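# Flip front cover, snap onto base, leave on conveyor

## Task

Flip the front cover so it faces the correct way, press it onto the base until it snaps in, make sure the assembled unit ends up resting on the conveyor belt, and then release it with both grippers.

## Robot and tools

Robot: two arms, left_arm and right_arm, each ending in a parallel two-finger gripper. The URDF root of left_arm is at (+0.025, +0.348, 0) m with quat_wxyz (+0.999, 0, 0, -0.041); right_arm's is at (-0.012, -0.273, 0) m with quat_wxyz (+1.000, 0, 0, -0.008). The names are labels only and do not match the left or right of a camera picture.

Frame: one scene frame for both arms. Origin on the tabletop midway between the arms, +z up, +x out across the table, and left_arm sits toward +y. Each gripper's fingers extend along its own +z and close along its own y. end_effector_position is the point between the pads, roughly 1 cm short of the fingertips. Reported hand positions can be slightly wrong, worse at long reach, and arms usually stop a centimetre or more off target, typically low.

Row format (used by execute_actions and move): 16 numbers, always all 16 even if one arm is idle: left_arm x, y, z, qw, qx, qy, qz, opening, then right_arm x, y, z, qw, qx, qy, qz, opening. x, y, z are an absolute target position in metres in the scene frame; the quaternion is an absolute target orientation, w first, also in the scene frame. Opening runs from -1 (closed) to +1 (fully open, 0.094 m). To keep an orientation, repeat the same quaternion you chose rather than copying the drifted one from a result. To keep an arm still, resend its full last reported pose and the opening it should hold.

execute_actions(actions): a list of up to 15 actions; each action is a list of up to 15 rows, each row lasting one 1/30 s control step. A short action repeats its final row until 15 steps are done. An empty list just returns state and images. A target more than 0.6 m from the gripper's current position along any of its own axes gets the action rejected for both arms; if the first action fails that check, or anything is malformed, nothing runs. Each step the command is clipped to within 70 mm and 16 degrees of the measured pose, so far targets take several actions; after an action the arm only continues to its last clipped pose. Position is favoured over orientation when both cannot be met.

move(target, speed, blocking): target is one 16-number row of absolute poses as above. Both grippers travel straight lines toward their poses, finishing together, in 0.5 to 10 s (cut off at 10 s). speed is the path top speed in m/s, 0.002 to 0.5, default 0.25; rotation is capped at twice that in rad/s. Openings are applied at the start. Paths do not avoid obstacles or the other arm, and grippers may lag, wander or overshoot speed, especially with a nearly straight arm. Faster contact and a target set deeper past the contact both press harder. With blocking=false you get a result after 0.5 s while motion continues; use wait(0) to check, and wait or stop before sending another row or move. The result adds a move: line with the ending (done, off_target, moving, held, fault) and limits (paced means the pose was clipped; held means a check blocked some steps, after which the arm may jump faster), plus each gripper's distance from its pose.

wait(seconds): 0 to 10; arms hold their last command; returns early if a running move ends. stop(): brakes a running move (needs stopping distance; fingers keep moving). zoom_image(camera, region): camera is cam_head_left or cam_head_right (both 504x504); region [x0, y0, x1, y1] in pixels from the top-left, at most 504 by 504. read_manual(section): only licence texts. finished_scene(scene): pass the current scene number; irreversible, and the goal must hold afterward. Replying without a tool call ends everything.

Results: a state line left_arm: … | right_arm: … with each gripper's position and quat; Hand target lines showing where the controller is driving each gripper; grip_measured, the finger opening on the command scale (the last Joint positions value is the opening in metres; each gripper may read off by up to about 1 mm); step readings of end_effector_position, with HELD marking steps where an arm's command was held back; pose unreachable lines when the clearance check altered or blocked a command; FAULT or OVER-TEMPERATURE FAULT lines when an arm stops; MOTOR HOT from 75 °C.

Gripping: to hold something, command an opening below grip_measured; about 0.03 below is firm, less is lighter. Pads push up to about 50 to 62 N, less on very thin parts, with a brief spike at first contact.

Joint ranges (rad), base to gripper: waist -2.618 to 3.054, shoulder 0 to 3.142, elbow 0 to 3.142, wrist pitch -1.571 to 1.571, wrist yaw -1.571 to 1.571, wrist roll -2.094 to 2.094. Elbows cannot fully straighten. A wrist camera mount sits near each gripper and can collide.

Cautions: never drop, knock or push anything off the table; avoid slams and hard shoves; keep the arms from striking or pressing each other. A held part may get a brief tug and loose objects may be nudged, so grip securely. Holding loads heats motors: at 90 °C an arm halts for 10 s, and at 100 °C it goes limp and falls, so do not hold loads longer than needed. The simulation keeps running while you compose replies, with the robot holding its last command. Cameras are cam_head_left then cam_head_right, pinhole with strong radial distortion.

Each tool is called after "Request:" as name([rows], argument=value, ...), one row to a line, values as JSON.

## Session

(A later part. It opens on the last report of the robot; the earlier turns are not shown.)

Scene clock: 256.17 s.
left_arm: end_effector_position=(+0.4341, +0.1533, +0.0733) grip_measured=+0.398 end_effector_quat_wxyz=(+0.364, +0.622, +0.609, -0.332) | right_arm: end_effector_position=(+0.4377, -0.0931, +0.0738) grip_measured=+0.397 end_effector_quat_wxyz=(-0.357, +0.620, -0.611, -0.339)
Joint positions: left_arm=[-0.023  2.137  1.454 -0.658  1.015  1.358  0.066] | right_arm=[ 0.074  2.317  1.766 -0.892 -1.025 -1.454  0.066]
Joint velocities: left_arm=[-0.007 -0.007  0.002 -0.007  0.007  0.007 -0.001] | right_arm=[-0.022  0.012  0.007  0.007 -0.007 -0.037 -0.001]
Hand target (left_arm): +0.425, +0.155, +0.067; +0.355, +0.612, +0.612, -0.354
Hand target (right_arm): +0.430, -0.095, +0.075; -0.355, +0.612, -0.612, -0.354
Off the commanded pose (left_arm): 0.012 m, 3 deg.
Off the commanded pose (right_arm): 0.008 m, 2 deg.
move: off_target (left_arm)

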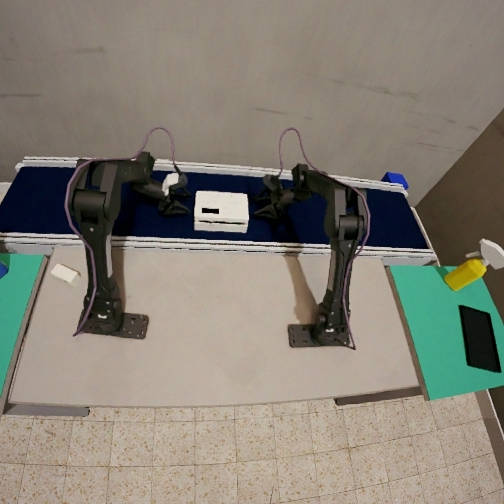

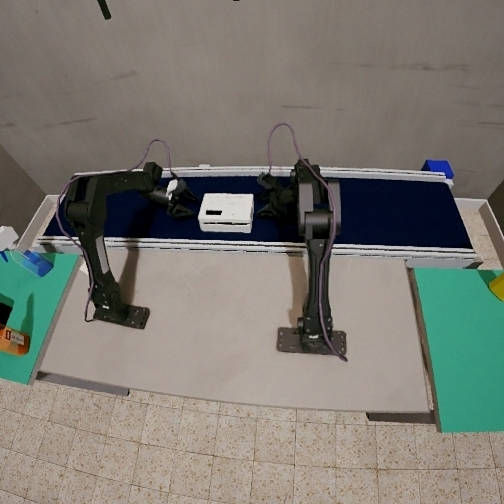

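Request:
move(target=[0.416,0.145,0.062,0.354,0.612,0.612,-0.354,0.4, 0.42,-0.083,0.072,0.354,-0.612,0.612,0.354,0.4], speed=0.02)

Request:
move(target=[0.416,0.116,0.062,0.354,0.612,0.612,-0.354,0.4, 0.42,-0.052,0.072,0.354,-0.612,0.612,0.354,0.4], speed=0.02)

Scene clock: 267.57 s.
left_arm: end_effector_position=(+0.4218, +0.1491, +0.0588) grip_measured=+0.398 end_effector_quat_wxyz=(+0.353, +0.616, +0.615, -0.343) | right_arm: end_effector_position=(+0.4248, -0.0878, +0.0631) grip_measured=+0.397 end_effector_quat_wxyz=(-0.346, +0.613, -0.619, -0.349)
Joint positions: left_arm=[-0.036  2.137  1.393 -0.612  1.015  1.335  0.066] | right_arm=[ 0.088  2.295  1.684 -0.839 -1.022 -1.421  0.066]
Joint velocities: left_arm=[-0.002 -0.012 -0.002 -0.051 -0.007 -0.081  0.   ] | right_arm=[-0.012  0.002 -0.002  0.037 -0.051 -0.037 -0.   ]
Hand target (left_arm): +0.416, +0.145, +0.062; +0.354, +0.612, +0.612, -0.354
Hand target (right_arm): +0.420, -0.083, +0.072; -0.353, +0.612, -0.612, -0.354
Off the commanded pose (left_arm): 0.008 m, 1 deg.
Off the commanded pose (right_arm): 0.011 m, 1 deg.
move: off_target (right_arm)

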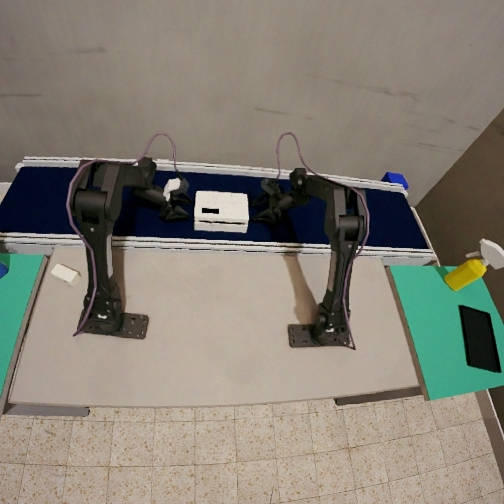

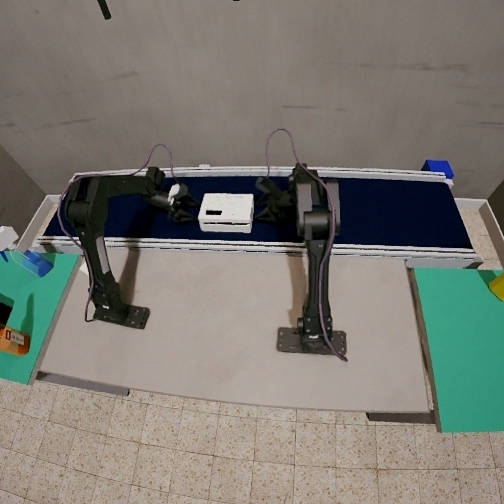

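Scene clock: 269.63 s.
left_arm: end_effector_position=(+0.4260, +0.1350, +0.0564) grip_measured=+0.398 end_effector_quat_wxyz=(+0.351, +0.603, +0.628, -0.345) | right_arm: end_effector_position=(+0.4306, -0.0775, +0.0578) grip_measured=+0.397 end_effector_quat_wxyz=(-0.339, +0.608, -0.637, -0.332)
Joint positions: left_arm=[-0.071  2.137  1.376 -0.516  1.001  1.215  0.066] | right_arm=[ 0.12   2.281  1.659 -0.742 -0.974 -1.31   0.066]
Joint velocities: left_arm=[-0.002 -0.007  0.007 -0.037 -0.007 -0.007 -0.001] | right_arm=[-0.002 -0.002 -0.032 -0.007  0.051  0.037  0.   ]
Hand target (left_arm): +0.416, +0.117, +0.062; +0.353, +0.612, +0.612, -0.354
Hand target (right_arm): +0.420, -0.053, +0.072; -0.352, +0.613, -0.612, -0.355
Off the commanded pose (left_arm): 0.022 m, 2 deg.
Off the commanded pose (right_arm): 0.031 m, 4 deg.
move: off_target (left_arm, right_arm)

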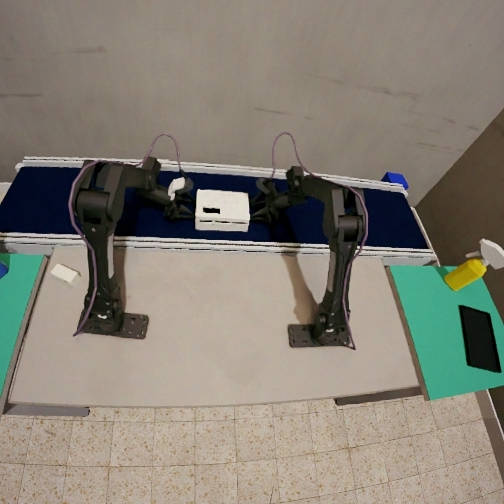

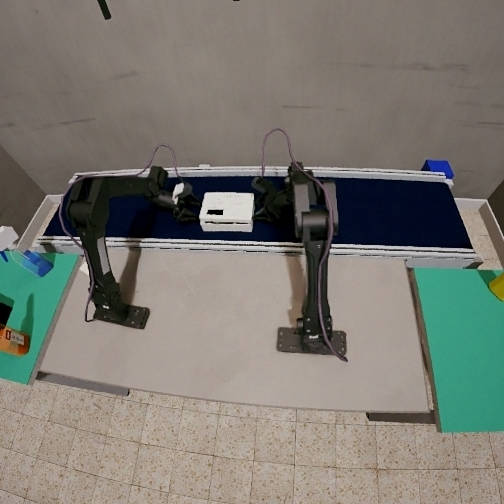

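Too low; backing off and raising.

Request:
move(target=[0.42,0.146,0.062,0.354,0.612,0.612,-0.354,0.4, 0.425,-0.088,0.072,0.354,-0.612,0.612,0.354,0.4], speed=0.03)

Request:
move(target=[0.43,0.144,0.083,0.354,0.612,0.612,-0.354,0.4, 0.435,-0.084,0.093,0.354,-0.612,0.612,0.354,0.4], speed=0.02)

Request:
zoom_image(camera="cam_head_left", region=[150,160,290,260])

Scene clock: 281.10 s.
left_arm: end_effector_position=(+0.4190, +0.1456, +0.0546) grip_measured=+0.398 end_effector_quat_wxyz=(+0.348, +0.614, +0.618, -0.345) | right_arm: end_effector_position=(+0.4198, -0.0871, +0.0627) grip_measured=+0.397 end_effector_quat_wxyz=(-0.344, +0.613, -0.619, -0.350)
Joint positions: left_arm=[-0.047  2.137  1.375 -0.588  1.01   1.313  0.066] | right_arm=[ 0.091  2.281  1.659 -0.832 -1.022 -1.421  0.066]
Joint velocities: left_arm=[ 0.007 -0.002  0.002 -0.022  0.037  0.081 -0.001] | right_arm=[-0.007  0.012 -0.012 -0.022  0.051 -0.022 -0.   ]
Hand target (left_arm): +0.420, +0.146, +0.062; +0.355, +0.612, +0.612, -0.354
Hand target (right_arm): +0.425, -0.088, +0.072; -0.355, +0.612, -0.612, -0.354
Off the commanded pose (left_arm): 0.008 m, 1 deg.
Off the commanded pose (right_arm): 0.011 m, 1 deg.
move: off_target (right_arm)

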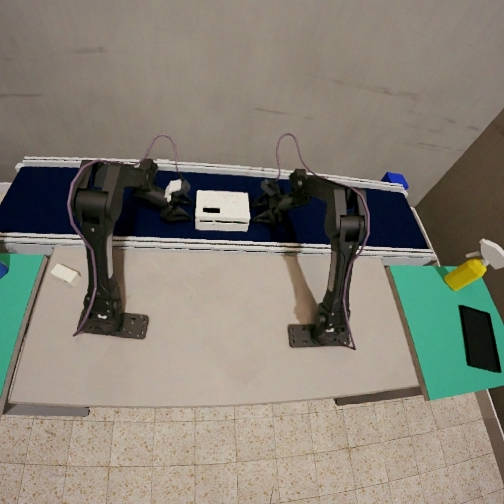

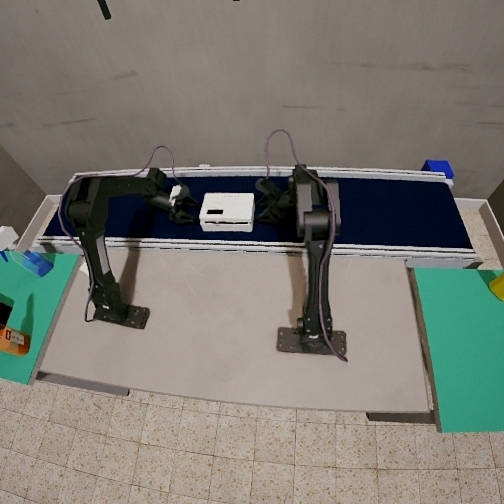

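Scene clock: 283.07 s.
left_arm: end_effector_position=(+0.4285, +0.1443, +0.0737) grip_measured=+0.398 end_effector_quat_wxyz=(+0.347, +0.614, +0.619, -0.346) | right_arm: end_effector_position=(+0.4335, -0.0861, +0.0899) grip_measured=+0.397 end_effector_quat_wxyz=(-0.354, +0.618, -0.613, -0.342)
Joint positions: left_arm=[-0.047  2.137  1.461 -0.676  1.01   1.313  0.066] | right_arm=[ 0.091  2.281  1.77  -0.914 -1.022 -1.421  0.066]
Joint velocities: left_arm=[-0.017  0.007 -0.012  0.007 -0.051  0.037 -0.   ] | right_arm=[-0.002 -0.022 -0.002 -0.007  0.007  0.051  0.   ]
Hand target (left_arm): +0.430, +0.144, +0.083; +0.355, +0.612, +0.612, -0.353
Hand target (right_arm): +0.435, -0.084, +0.093; -0.355, +0.612, -0.613, -0.353
Off the commanded pose (left_arm): 0.009 m, 1 deg.
Off the commanded pose (right_arm): 0.004 m, 2 deg.
move: done

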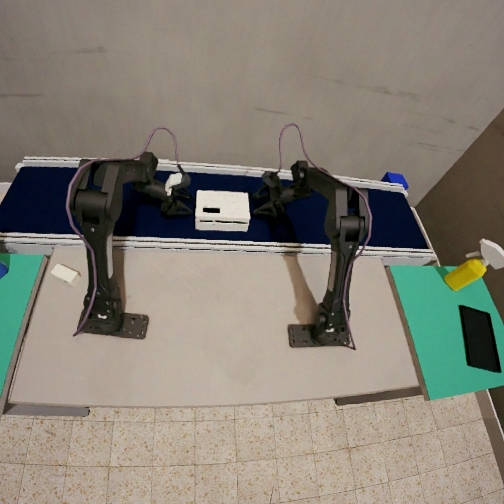

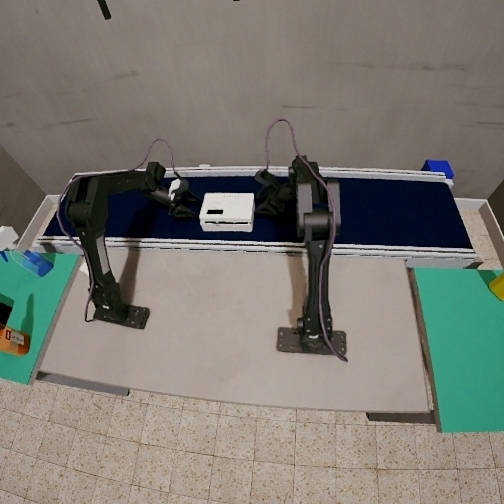

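Region (150, 160, 290, 260) of cam_head_left's 504x504 image, scaled by 3.600, with more detail than that image has; it fills the top 360 rows of this view, and the rest is white.

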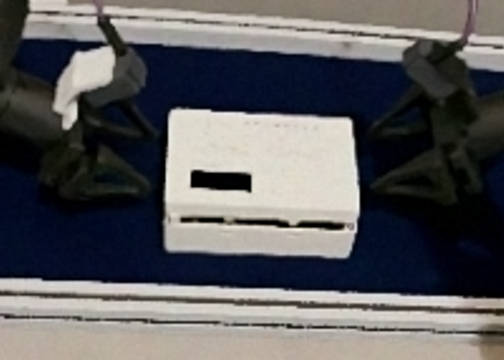

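Sticky joints; trimming heights.

Request:
move(target=[0.43,0.144,0.070,0.354,0.612,0.612,-0.354,0.4, 0.435,-0.084,0.072,0.354,-0.612,0.612,0.354,0.4], speed=0.02)

Scene clock: 288.20 s.
left_arm: end_effector_position=(+0.4300, +0.1442, +0.0740) grip_measured=+0.398 end_effector_quat_wxyz=(+0.351, +0.616, +0.617, -0.343) | right_arm: end_effector_position=(+0.4367, -0.0859, +0.0778) grip_measured=+0.397 end_effector_quat_wxyz=(-0.353, +0.618, -0.614, -0.342)
Joint positions: left_arm=[-0.047  2.137  1.461 -0.667  1.01   1.314  0.066] | right_arm=[ 0.091  2.31   1.77  -0.888 -1.022 -1.421  0.066]
Joint velocities: left_arm=[-0.007 -0.002 -0.002  0.037 -0.051 -0.007 -0.   ] | right_arm=[-0.017 -0.002  0.012 -0.007 -0.007 -0.037 -0.   ]
Hand target (left_arm): +0.430, +0.144, +0.070; +0.354, +0.612, +0.612, -0.354
Hand target (right_arm): +0.435, -0.084, +0.072; -0.354, +0.612, -0.612, -0.354
Off the commanded pose (left_arm): 0.004 m, 1 deg.
Off the commanded pose (right_arm): 0.006 m, 1 deg.
move: done

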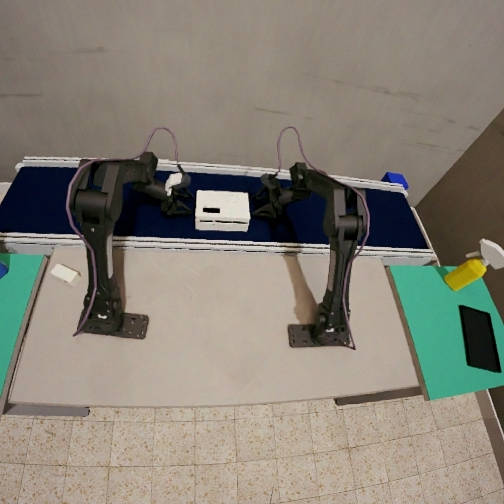

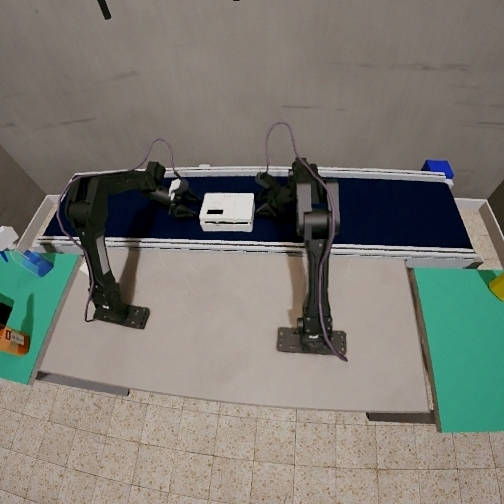

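Request:
move(target=[0.43,0.144,0.061,0.354,0.612,0.612,-0.354,0.4, 0.435,-0.084,0.066,0.354,-0.612,0.612,0.354,0.4], speed=0.02)

Scene clock: 292.13 s.
left_arm: end_effector_position=(+0.4336, +0.1436, +0.0678) grip_measured=+0.398 end_effector_quat_wxyz=(+0.355, +0.617, +0.614, -0.340) | right_arm: end_effector_position=(+0.4398, -0.0856, +0.0783) grip_measured=+0.397 end_effector_quat_wxyz=(-0.359, +0.621, -0.610, -0.337)
Joint positions: left_arm=[-0.047  2.155  1.461 -0.638  1.01   1.314  0.066] | right_arm=[ 0.091  2.31   1.77  -0.868 -1.022 -1.421  0.066]
Joint velocities: left_arm=[-0.007 -0.012  0.012 -0.007 -0.037  0.037  0.001] | right_arm=[ 0.002 -0.002 -0.002 -0.051 -0.037 -0.007 -0.001]
Hand target (left_arm): +0.430, +0.144, +0.061; +0.354, +0.612, +0.612, -0.354
Hand target (right_arm): +0.435, -0.084, +0.066; -0.354, +0.612, -0.612, -0.354
Off the commanded pose (left_arm): 0.008 m, 2 deg.
Off the commanded pose (right_arm): 0.013 m, 2 deg.
move: off_target (right_arm)

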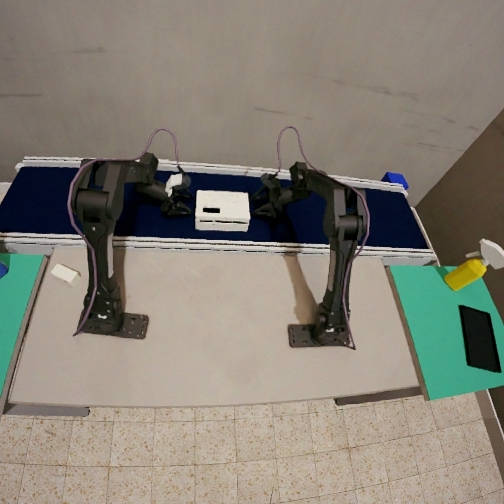

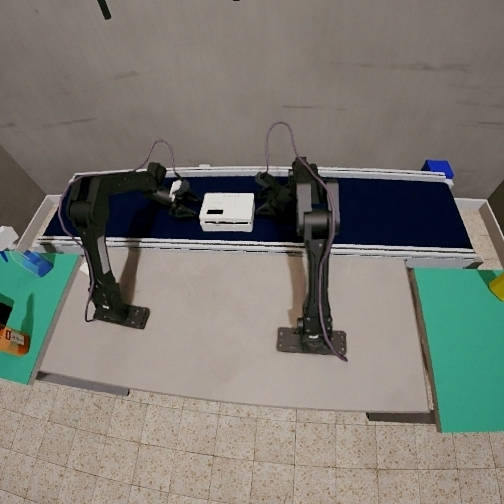

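Request:
move(target=[0.43,0.144,0.066,0.354,0.612,0.612,-0.354,0.4, 0.435,-0.084,0.062,0.354,-0.612,0.612,0.354,0.4], speed=0.02)

Scene clock: 296.87 s.
left_arm: end_effector_position=(+0.4338, +0.1436, +0.0678) grip_measured=+0.398 end_effector_quat_wxyz=(+0.355, +0.618, +0.614, -0.340) | right_arm: end_effector_position=(+0.4418, -0.0855, +0.0786) grip_measured=+0.397 end_effector_quat_wxyz=(-0.363, +0.623, -0.608, -0.333)
Joint positions: left_arm=[-0.047  2.155  1.461 -0.637  1.01   1.314  0.066] | right_arm=[ 0.091  2.31   1.77  -0.856 -1.022 -1.421  0.066]
Joint velocities: left_arm=[ 0.017  0.017  0.002  0.022 -0.051  0.022  0.   ] | right_arm=[ 0.002 -0.012 -0.017 -0.022  0.051 -0.11   0.001]
Hand target (left_arm): +0.430, +0.144, +0.066; +0.355, +0.612, +0.612, -0.354
Hand target (right_arm): +0.435, -0.084, +0.063; -0.354, +0.612, -0.612, -0.354
Off the commanded pose (left_arm): 0.004 m, 2 deg.
Off the commanded pose (right_arm): 0.018 m, 3 deg.
move: off_target (right_arm)

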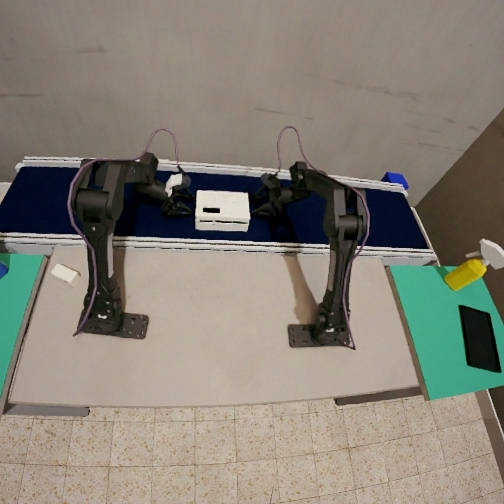

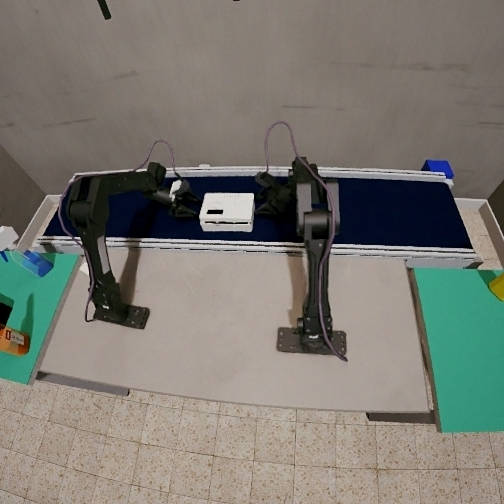

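Request:
move(target=[0.43,0.144,0.066,0.354,0.612,0.612,-0.354,0.4, 0.432,-0.084,0.060,0.354,-0.612,0.612,0.354,0.4], speed=0.02)

Scene clock: 301.60 s.
left_arm: end_effector_position=(+0.4338, +0.1437, +0.0678) grip_measured=+0.398 end_effector_quat_wxyz=(+0.355, +0.618, +0.614, -0.340) | right_arm: end_effector_position=(+0.4372, -0.0859, +0.0710) grip_measured=+0.397 end_effector_quat_wxyz=(-0.358, +0.620, -0.611, -0.337)
Joint positions: left_arm=[-0.047  2.155  1.461 -0.637  1.01   1.314  0.066] | right_arm=[ 0.091  2.31   1.74  -0.841 -1.021 -1.421  0.066]
Joint velocities: left_arm=[ 0.002 -0.002  0.007  0.007 -0.022  0.007  0.001] | right_arm=[-0.002  0.007  0.002 -0.022 -0.081 -0.022 -0.   ]
Hand target (left_arm): +0.430, +0.144, +0.066; +0.354, +0.612, +0.612, -0.354
Hand target (right_arm): +0.432, -0.084, +0.060; -0.354, +0.612, -0.612, -0.354
Off the commanded pose (left_arm): 0.004 m, 2 deg.
Off the commanded pose (right_arm): 0.012 m, 2 deg.
move: off_target (right_arm)

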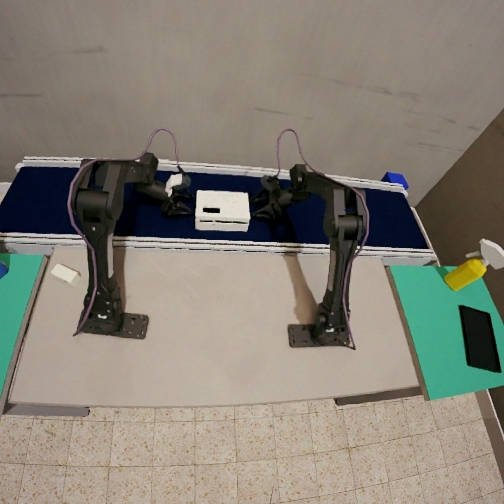

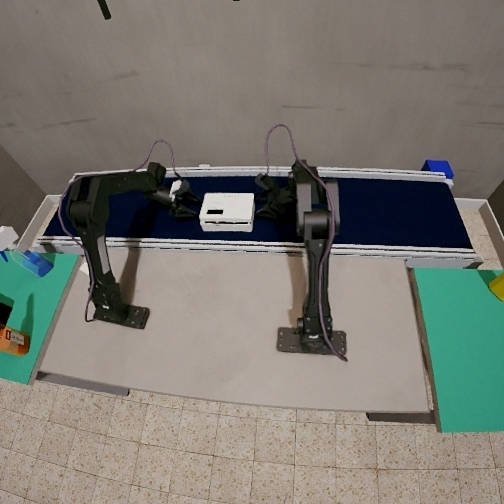

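Request:
move(target=[0.434,0.116,0.074,0.354,0.612,0.612,-0.354,0.4, 0.438,-0.054,0.078,0.354,-0.612,0.612,0.354,0.4], speed=0.02)

Request:
move(target=[0.434,0.116,0.135,0.354,0.612,0.612,-0.354,0.4, 0.438,-0.054,0.145,0.354,-0.612,0.612,0.354,0.4], speed=0.03)

Request:
zoom_image(camera="cam_head_left", region=[150,160,290,260])

Scene clock: 308.67 s.
left_arm: end_effector_position=(+0.4342, +0.1341, +0.0680) grip_measured=+0.398 end_effector_quat_wxyz=(+0.345, +0.603, +0.629, -0.348) | right_arm: end_effector_position=(+0.4378, -0.0784, +0.0661) grip_measured=+0.397 end_effector_quat_wxyz=(-0.336, +0.605, -0.637, -0.338)
Joint positions: left_arm=[-0.07   2.155  1.461 -0.607  1.002  1.228  0.066] | right_arm=[ 0.114  2.31   1.74  -0.817 -0.984 -1.322  0.066]
Joint velocities: left_arm=[-0.012 -0.012 -0.007 -0.007 -0.007 -0.022 -0.001] | right_arm=[-0.007 -0.012  0.017 -0.037  0.037  0.037  0.   ]
Hand target (left_arm): +0.434, +0.117, +0.074; +0.354, +0.612, +0.612, -0.354
Hand target (right_arm): +0.437, -0.055, +0.078; -0.353, +0.613, -0.612, -0.355
Off the commanded pose (left_arm): 0.019 m, 3 deg.
Off the commanded pose (right_arm): 0.027 m, 4 deg.
move: off_target (left_arm, right_arm)

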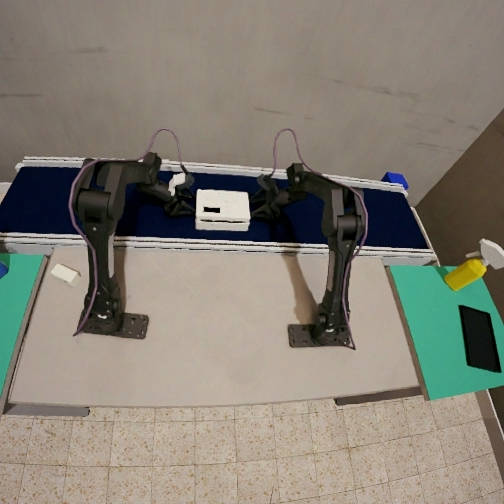

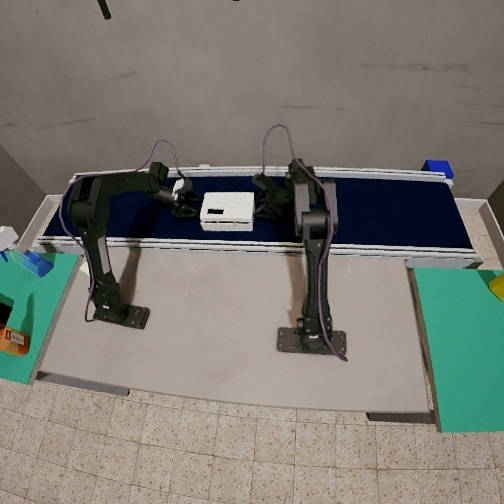

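Scene clock: 311.67 s.
left_arm: end_effector_position=(+0.4409, +0.1354, +0.1108) grip_measured=+0.398 end_effector_quat_wxyz=(+0.341, +0.609, +0.634, -0.333) | right_arm: end_effector_position=(+0.4461, -0.0780, +0.1101) grip_measured=+0.397 end_effector_quat_wxyz=(-0.332, +0.608, -0.641, -0.332)
Joint positions: left_arm=[-0.073  2.104  1.581 -0.77   0.967  1.228  0.066] | right_arm=[ 0.117  2.293  1.902 -0.991 -0.965 -1.317  0.066]
Joint velocities: left_arm=[-0.012 -0.007 -0.002  0.007  0.007  0.022 -0.   ] | right_arm=[-0.007 -0.012 -0.012 -0.066 -0.051  0.022  0.001]
Hand target (left_arm): +0.434, +0.117, +0.135; +0.354, +0.612, +0.612, -0.354
Hand target (right_arm): +0.438, -0.055, +0.144; -0.354, +0.612, -0.612, -0.354
Off the commanded pose (left_arm): 0.032 m, 4 deg.
Off the commanded pose (right_arm): 0.043 m, 5 deg.
move: off_target (left_arm, right_arm)

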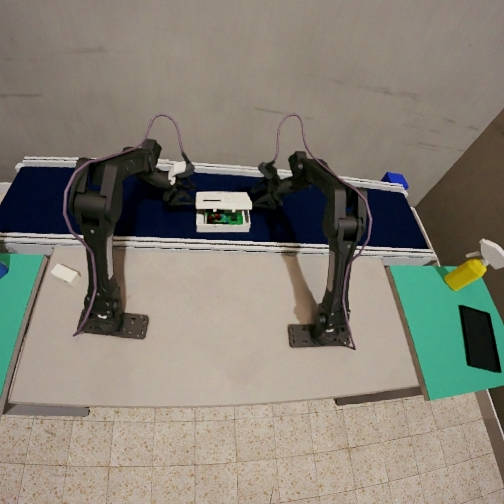

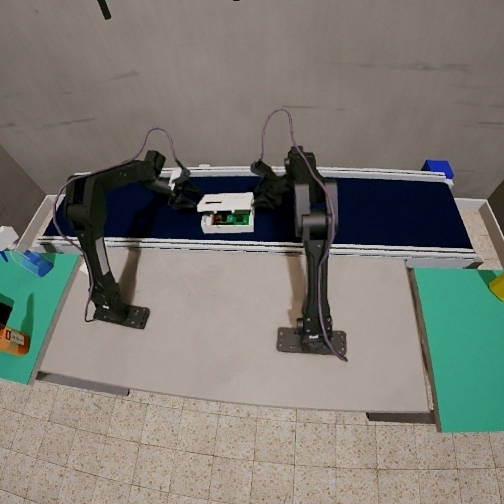

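Region (150, 160, 290, 260) of cam_head_left's 504x504 image, scaled by 3.600, with more detail than that image has; it fills the top 360 rows of this view, and the rest is white.

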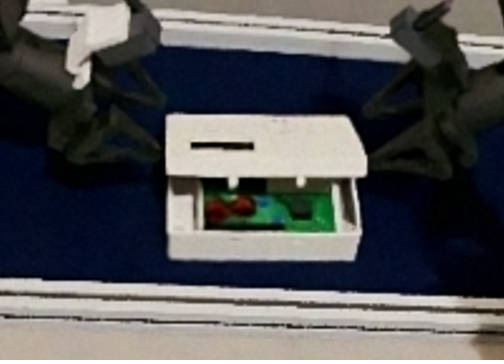

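Request:
move(target=[0.430,0.116,0.070,0.354,0.612,0.612,-0.354,0.4, 0.434,-0.054,0.074,0.354,-0.612,0.612,0.354,0.4], speed=0.03)

Request:
zoom_image(camera="cam_head_left", region=[150,160,290,260])

Scene clock: 326.53 s.
left_arm: end_effector_position=(+0.4373, +0.1201, +0.0809) grip_measured=+0.398 end_effector_quat_wxyz=(+0.364, +0.620, +0.609, -0.334) | right_arm: end_effector_position=(+0.4395, -0.0585, +0.0834) grip_measured=+0.397 end_effector_quat_wxyz=(-0.360, +0.615, -0.612, -0.343)
Joint positions: left_arm=[-0.102  2.129  1.461 -0.553  0.995  1.212  0.066] | right_arm=[ 0.148  2.293  1.75  -0.773 -1.021 -1.301  0.066]
Joint velocities: left_arm=[ 0.007 -0.002 -0.002 -0.037  0.007 -0.081 -0.001] | right_arm=[-0.007 -0.007 -0.012  0.051  0.081 -0.007 -0.001]
Hand target (left_arm): +0.430, +0.116, +0.070; +0.354, +0.612, +0.612, -0.354
Hand target (right_arm): +0.433, -0.054, +0.074; -0.353, +0.613, -0.612, -0.354
Off the commanded pose (left_arm): 0.014 m, 3 deg.
Off the commanded pose (right_arm): 0.012 m, 1 deg.
move: off_target (left_arm, right_arm)

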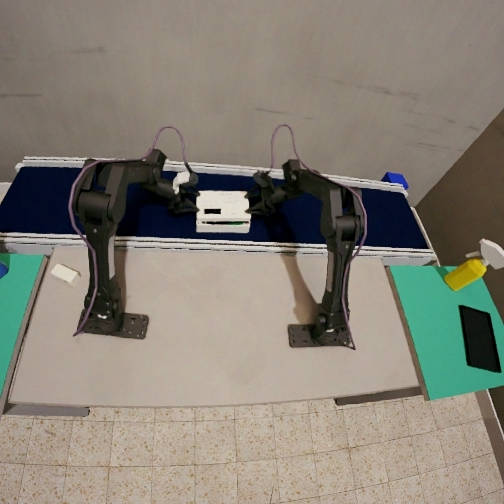

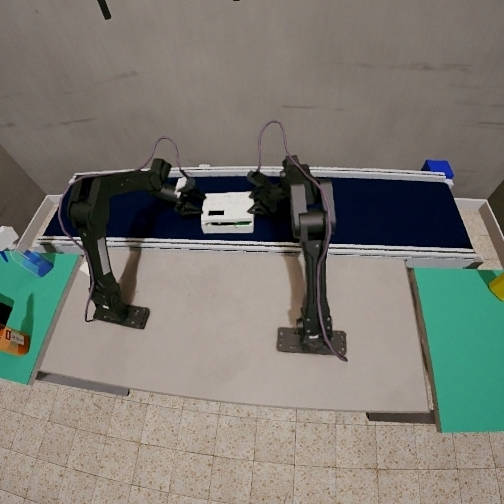

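Region (150, 160, 290, 260) of cam_head_left's 504x504 image, scaled by 3.600, with more detail than that image has; it fills the top 360 rows of this view, and the rest is white.

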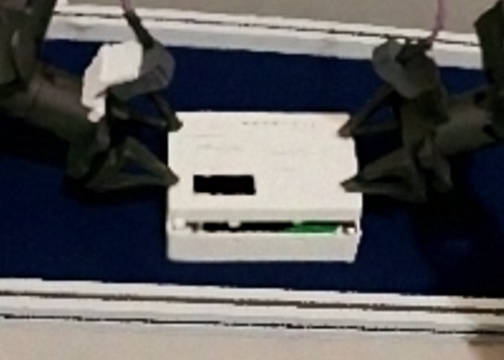

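Request:
move(target=[0.425,0.15,0.085,0.342,0.633,0.591,-0.366,0.4, 0.43,-0.092,0.088,0.342,-0.633,0.591,0.366,0.4], speed=0.03)

Request:
move(target=[0.42,0.148,0.054,0.342,0.633,0.591,-0.366,0.4, 0.423,-0.088,0.058,0.342,-0.633,0.591,0.366,0.4], speed=0.03)

Scene clock: 336.63 s.
left_arm: end_effector_position=(+0.4231, +0.1500, +0.0836) grip_measured=+0.398 end_effector_quat_wxyz=(+0.340, +0.638, +0.594, -0.353) | right_arm: end_effector_position=(+0.4267, -0.0909, +0.0861) grip_measured=+0.397 end_effector_quat_wxyz=(-0.338, +0.636, -0.594, -0.358)
Joint positions: left_arm=[-0.032  2.161  1.548 -0.859  1.022  1.472  0.066] | right_arm=[ 0.079  2.345  1.868 -1.091 -1.03  -1.575  0.066]
Joint velocities: left_arm=[-0.002 -0.002 -0.012 -0.007 -0.051 -0.037 -0.001] | right_arm=[ 0.007  0.002  0.007 -0.037 -0.081 -0.095  0.   ]
Hand target (left_arm): +0.425, +0.150, +0.085; +0.343, +0.632, +0.591, -0.365
Hand target (right_arm): +0.430, -0.092, +0.088; -0.343, +0.632, -0.592, -0.365
Off the commanded pose (left_arm): 0.002 m, 2 deg.
Off the commanded pose (right_arm): 0.004 m, 1 deg.
move: done

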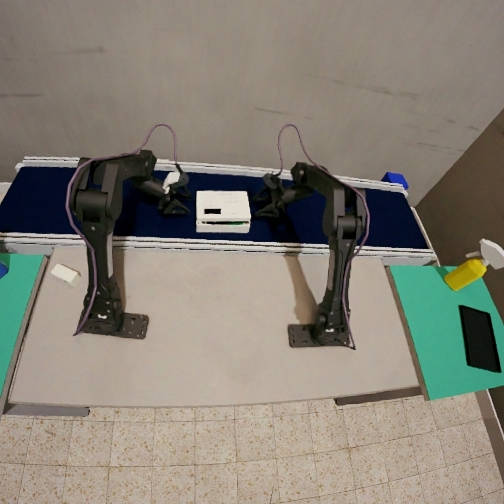

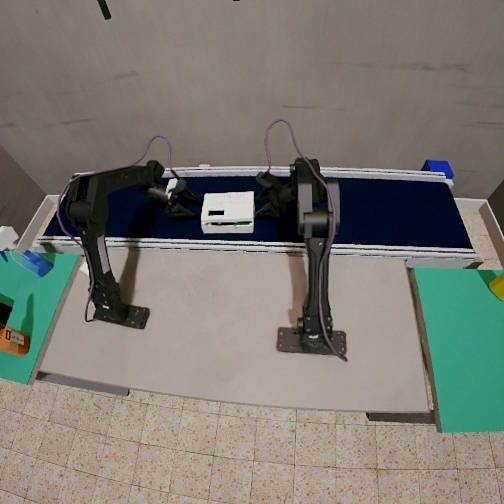

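Scene clock: 337.90 s.
left_arm: end_effector_position=(+0.4247, +0.1499, +0.0617) grip_measured=+0.398 end_effector_quat_wxyz=(+0.343, +0.639, +0.592, -0.351) | right_arm: end_effector_position=(+0.4277, -0.0911, +0.0715) grip_measured=+0.397 end_effector_quat_wxyz=(-0.347, +0.642, -0.589, -0.348)
Joint positions: left_arm=[-0.032  2.195  1.509 -0.777  1.021  1.472  0.066] | right_arm=[ 0.079  2.345  1.81  -1.003 -1.027 -1.575  0.066]
Joint velocities: left_arm=[ 0.002  0.012  0.002  0.037  0.037 -0.007 -0.001] | right_arm=[-0.007 -0.022  0.007  0.007 -0.007 -0.022 -0.001]
Hand target (left_arm): +0.420, +0.148, +0.054; +0.342, +0.633, +0.591, -0.366
Hand target (right_arm): +0.422, -0.088, +0.058; -0.342, +0.633, -0.591, -0.366
Off the commanded pose (left_arm): 0.009 m, 2 deg.
Off the commanded pose (right_arm): 0.015 m, 2 deg.
move: off_target (right_arm)

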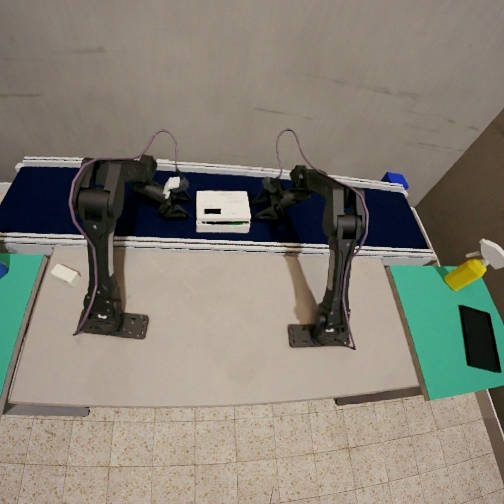

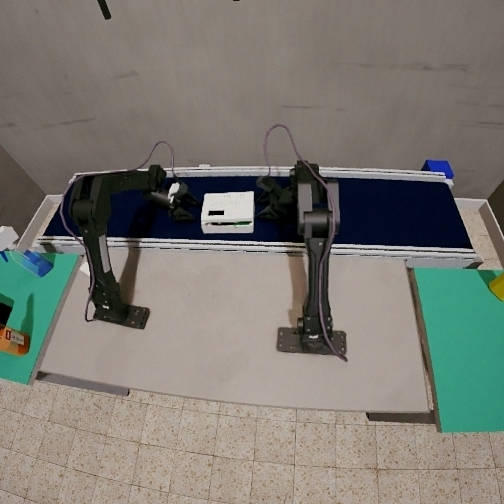

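Request:
execute_actions([
  [[0.422,0.140,0.060,0.342,0.633,0.591,-0.366,0.4, 0.421,-0.082,0.055,0.342,-0.633,0.591,0.366,0.4]],
  [[0.422,0.140,0.060,0.342,0.633,0.591,-0.366,0.4, 0.421,-0.082,0.055,0.342,-0.633,0.591,0.366,0.4]],
])

Scene clock: 343.37 s.
left_arm: end_effector_position=(+0.4241, +0.1438, +0.0619) grip_measured=+0.398 end_effector_quat_wxyz=(+0.342, +0.640, +0.591, -0.352) | right_arm: end_effector_position=(+0.4270, -0.0860, +0.0657) grip_measured=+0.397 end_effector_quat_wxyz=(-0.348, +0.642, -0.588, -0.348)
Joint positions: left_arm=[-0.047  2.195  1.509 -0.763  1.021  1.453  0.066] | right_arm=[ 0.091  2.345  1.784 -0.958 -1.028 -1.553  0.066]
Joint velocities: left_arm=[-0.022 -0.002  0.017 -0.007  0.007 -0.007 -0.   ] | right_arm=[ 0.002  0.012 -0.002 -0.022  0.037  0.007 -0.001]
Hand target (left_arm): +0.422, +0.140, +0.060; +0.342, +0.633, +0.591, -0.366
Hand target (right_arm): +0.421, -0.082, +0.055; -0.341, +0.633, -0.591, -0.366
Off the commanded pose (left_arm): 0.005 m, 2 deg.
Off the commanded pose (right_arm): 0.013 m, 2 deg.
Step readings (end_effector_position; steps 1 to 15: 1st action; 16 to 30: 2nd action):
0: left_arm (+0.4253, +0.1498, +0.0617) | right_arm (+0.4283, -0.0910, +0.0716)
1: left_arm (+0.4252, +0.1493, +0.0617) | right_arm (+0.4283, -0.0907, +0.0707)
2: left_arm (+0.4252, +0.1487, +0.0618) | right_arm (+0.4281, -0.0903, +0.0698)
4: left_arm (+0.4245, +0.1465, +0.0618) | right_arm (+0.4264, -0.0888, +0.0672)
8: left_arm (+0.4236, +0.1440, +0.0619) | right_arm (+0.4251, -0.0863, +0.0657)
15: left_arm (+0.4240, +0.1438, +0.0619) | right_arm (+0.4265, -0.0861, +0.0657)
16: left_arm (+0.4240, +0.1438, +0.0619) | right_arm (+0.4265, -0.0861, +0.0657)
17: left_arm (+0.4240, +0.1438, +0.0619) | right_arm (+0.4267, -0.0860, +0.0657)
19: left_arm (+0.4240, +0.1438, +0.0619) | right_arm (+0.4268, -0.0860, +0.0657)
23: left_arm (+0.4241, +0.1438, +0.0619) | right_arm (+0.4269, -0.0860, +0.0657)
30: end_effector_position above

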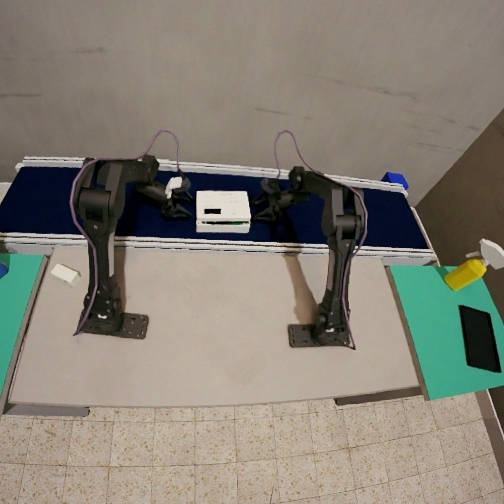

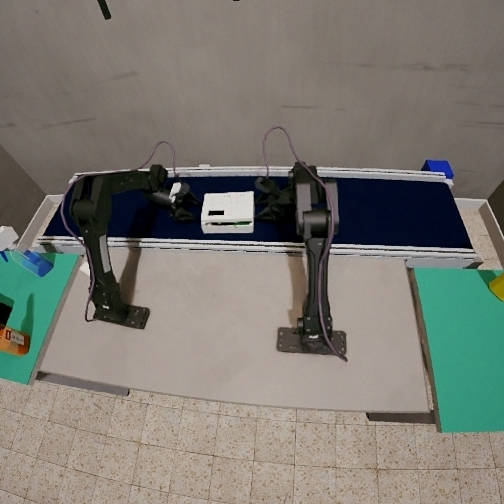

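Squeeze, then lift in steps.

Request:
execute_actions([
  [[0.424,0.132,0.064,0.342,0.633,0.591,-0.366,0.4, 0.425,-0.074,0.064,0.342,-0.633,0.591,0.366,0.4]],
  [[0.425,0.124,0.067,0.342,0.633,0.591,-0.366,0.4, 0.427,-0.064,0.069,0.342,-0.633,0.591,0.366,0.4]],
  [[0.425,0.115,0.069,0.342,0.633,0.591,-0.366,0.4, 0.428,-0.054,0.073,0.342,-0.633,0.591,0.366,0.4]],
  [[0.425,0.115,0.069,0.342,0.633,0.591,-0.366,0.4, 0.428,-0.054,0.073,0.342,-0.633,0.591,0.366,0.4]],
  [[0.425,0.115,0.08,0.342,0.633,0.591,-0.366,0.4, 0.428,-0.054,0.088,0.342,-0.633,0.591,0.366,0.4]],
  [[0.425,0.115,0.09,0.342,0.633,0.591,-0.366,0.4, 0.428,-0.054,0.101,0.342,-0.633,0.591,0.366,0.4]],
  [[0.425,0.115,0.10,0.342,0.633,0.591,-0.366,0.4, 0.428,-0.054,0.112,0.342,-0.633,0.591,0.366,0.4]],
  [[0.425,0.115,0.11,0.342,0.633,0.591,-0.366,0.4, 0.428,-0.054,0.122,0.342,-0.633,0.591,0.366,0.4]],
  [[0.425,0.115,0.12,0.342,0.633,0.591,-0.366,0.4, 0.428,-0.054,0.132,0.342,-0.633,0.591,0.366,0.4]],
])

Request:
zoom_image(camera="cam_head_left", region=[150,160,290,260])

Scene clock: 359.10 s.
left_arm: end_effector_position=(+0.4292, +0.1358, +0.0942) grip_measured=+0.398 end_effector_quat_wxyz=(+0.318, +0.624, +0.624, -0.347) | right_arm: end_effector_position=(+0.4317, -0.0771, +0.0985) grip_measured=+0.397 end_effector_quat_wxyz=(-0.312, +0.623, -0.626, -0.351)
Joint positions: left_arm=[-0.075  2.146  1.594 -0.851  0.97   1.326  0.066] | right_arm=[ 0.12   2.331  1.924 -1.095 -0.976 -1.425  0.066]
Joint velocities: left_arm=[-0.007 -0.022  0.002  0.051  0.022  0.007  0.   ] | right_arm=[-0.002 -0.022  0.007 -0.11  -0.037  0.051 -0.001]
Hand target (left_arm): +0.425, +0.116, +0.120; +0.342, +0.633, +0.591, -0.366
Hand target (right_arm): +0.427, -0.055, +0.131; -0.341, +0.633, -0.591, -0.366
Off the commanded pose (left_arm): 0.033 m, 5 deg.
Off the commanded pose (right_arm): 0.041 m, 6 deg.
Step readings (end_effector_position; steps 1 to 15: 1st action; 16 to 30: 2nd action; 31 to 45: 3rd action; 46 to 60: 4th action; 61 to 75: 5th action; 76 to 90: 6th action; 91 to 105: 7th action; 106 to 120: 8th action; 121 to 135: 9th action):
0: left_arm (+0.4241, +0.1438, +0.0619) | right_arm (+0.4270, -0.0860, +0.0657)
1: left_arm (+0.4241, +0.1433, +0.0619) | right_arm (+0.4268, -0.0855, +0.0657)
2: left_arm (+0.4240, +0.1424, +0.0620) | right_arm (+0.4265, -0.0847, +0.0657)
4: left_arm (+0.4232, +0.1395, +0.0621) | right_arm (+0.4253, -0.0820, +0.0657)
8: left_arm (+0.4228, +0.1376, +0.0620) | right_arm (+0.4244, -0.0801, +0.0655)
15: left_arm (+0.4230, +0.1376, +0.0620) | right_arm (+0.4244, -0.0801, +0.0655)
16: left_arm (+0.4229, +0.1369, +0.0620) | right_arm (+0.4243, -0.0795, +0.0655)
17: left_arm (+0.4230, +0.1370, +0.0619) | right_arm (+0.4243, -0.0793, +0.0652)
19: left_arm (+0.4235, +0.1369, +0.0620) | right_arm (+0.4245, -0.0792, +0.0651)
23: left_arm (+0.4243, +0.1368, +0.0621) | right_arm (+0.4246, -0.0789, +0.0648)
30: left_arm (+0.4249, +0.1367, +0.0622) | right_arm (+0.4247, -0.0788, +0.0646)
31: left_arm (+0.4250, +0.1360, +0.0621) | right_arm (+0.4247, -0.0782, +0.0644)
32: left_arm (+0.4256, +0.1357, +0.0616) | right_arm (+0.4249, -0.0782, +0.0639)
34: left_arm (+0.4267, +0.1356, +0.0613) | right_arm (+0.4254, -0.0782, +0.0634)
38: left_arm (+0.4279, +0.1352, +0.0610) | right_arm (+0.4258, -0.0780, +0.0627)
45: left_arm (+0.4287, +0.1350, +0.0610) | right_arm (+0.4263, -0.0780, +0.0624)
46: left_arm (+0.4288, +0.1350, +0.0610) | right_arm (+0.4263, -0.0781, +0.0624)
47: left_arm (+0.4288, +0.1350, +0.0610) | right_arm (+0.4263, -0.0781, +0.0624)
49: left_arm (+0.4289, +0.1350, +0.0610) | right_arm (+0.4263, -0.0781, +0.0624)
53: left_arm (+0.4289, +0.1350, +0.0610) | right_arm (+0.4264, -0.0781, +0.0623)
60: left_arm (+0.4290, +0.1350, +0.0611) | right_arm (+0.4264, -0.0781, +0.0623)
61: left_arm (+0.4290, +0.1350, +0.0611) | right_arm (+0.4268, -0.0781, +0.0631)
62: left_arm (+0.4289, +0.1349, +0.0610) | right_arm (+0.4271, -0.0780, +0.0633)
64: left_arm (+0.4290, +0.1349, +0.0609) | right_arm (+0.4272, -0.0780, +0.0634)
68: left_arm (+0.4290, +0.1350, +0.0606) | right_arm (+0.4273, -0.0781, +0.0632)
75: left_arm (+0.4290, +0.1350, +0.0606) | right_arm (+0.4273, -0.0782, +0.0632)
76: left_arm (+0.4292, +0.1349, +0.0615) | right_arm (+0.4274, -0.0782, +0.0642)
77: left_arm (+0.4292, +0.1350, +0.0616) | right_arm (+0.4275, -0.0781, +0.0651)
79: left_arm (+0.4301, +0.1353, +0.0631) | right_arm (+0.4287, -0.0779, +0.0680)
83: left_arm (+0.4309, +0.1354, +0.0652) | right_arm (+0.4294, -0.0776, +0.0704)
90: left_arm (+0.4301, +0.1355, +0.0649) | right_arm (+0.4285, -0.0776, +0.0706)
91: left_arm (+0.4297, +0.1355, +0.0654) | right_arm (+0.4284, -0.0776, +0.0715)
92: left_arm (+0.4296, +0.1355, +0.0660) | right_arm (+0.4283, -0.0776, +0.0725)
94: left_arm (+0.4300, +0.1357, +0.0686) | right_arm (+0.4289, -0.0773, +0.0750)
98: left_arm (+0.4311, +0.1356, +0.0737) | right_arm (+0.4294, -0.0773, +0.0772)
105: left_arm (+0.4296, +0.1357, +0.0745) | right_arm (+0.4289, -0.0773, +0.0774)
106: left_arm (+0.4294, +0.1357, +0.0752) | right_arm (+0.4290, -0.0774, +0.0782)
107: left_arm (+0.4292, +0.1358, +0.0759) | right_arm (+0.4290, -0.0774, +0.0791)
109: left_arm (+0.4294, +0.1357, +0.0790) | right_arm (+0.4300, -0.0773, +0.0827)
113: left_arm (+0.4298, +0.1357, +0.0840) | right_arm (+0.4317, -0.0771, +0.0899)
120: left_arm (+0.4291, +0.1358, +0.0846) | right_arm (+0.4317, -0.0771, +0.0917)
121: left_arm (+0.4290, +0.1358, +0.0852) | right_arm (+0.4316, -0.0771, +0.0926)
122: left_arm (+0.4288, +0.1358, +0.0860) | right_arm (+0.4315, -0.0771, +0.0935)
124: left_arm (+0.4292, +0.1358, +0.0888) | right_arm (+0.4323, -0.0771, +0.0961)
128: left_arm (+0.4296, +0.1357, +0.0934) | right_arm (+0.4330, -0.0770, +0.0985)
135: end_effector_position above

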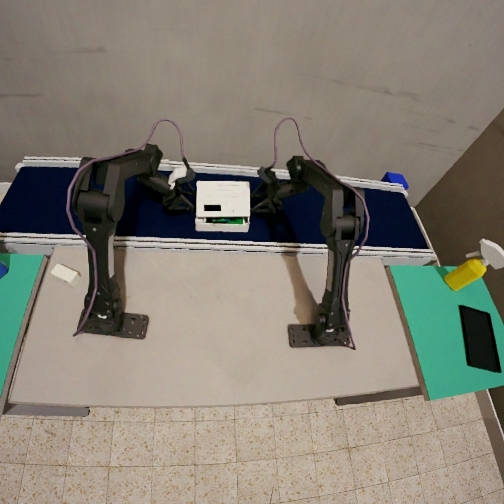

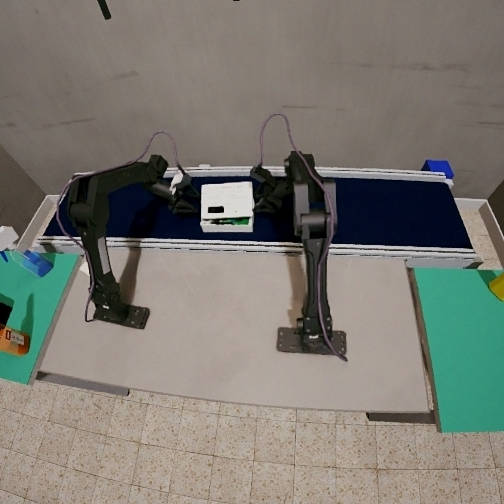

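Region (150, 160, 290, 260) of cam_head_left's 504x504 image, scaled by 3.600, with more detail than that image has; it fills the top 360 rows of this view, and the rest is white.

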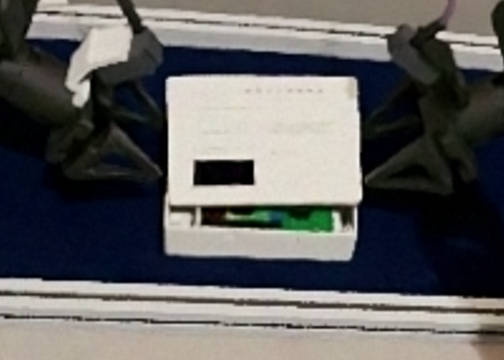

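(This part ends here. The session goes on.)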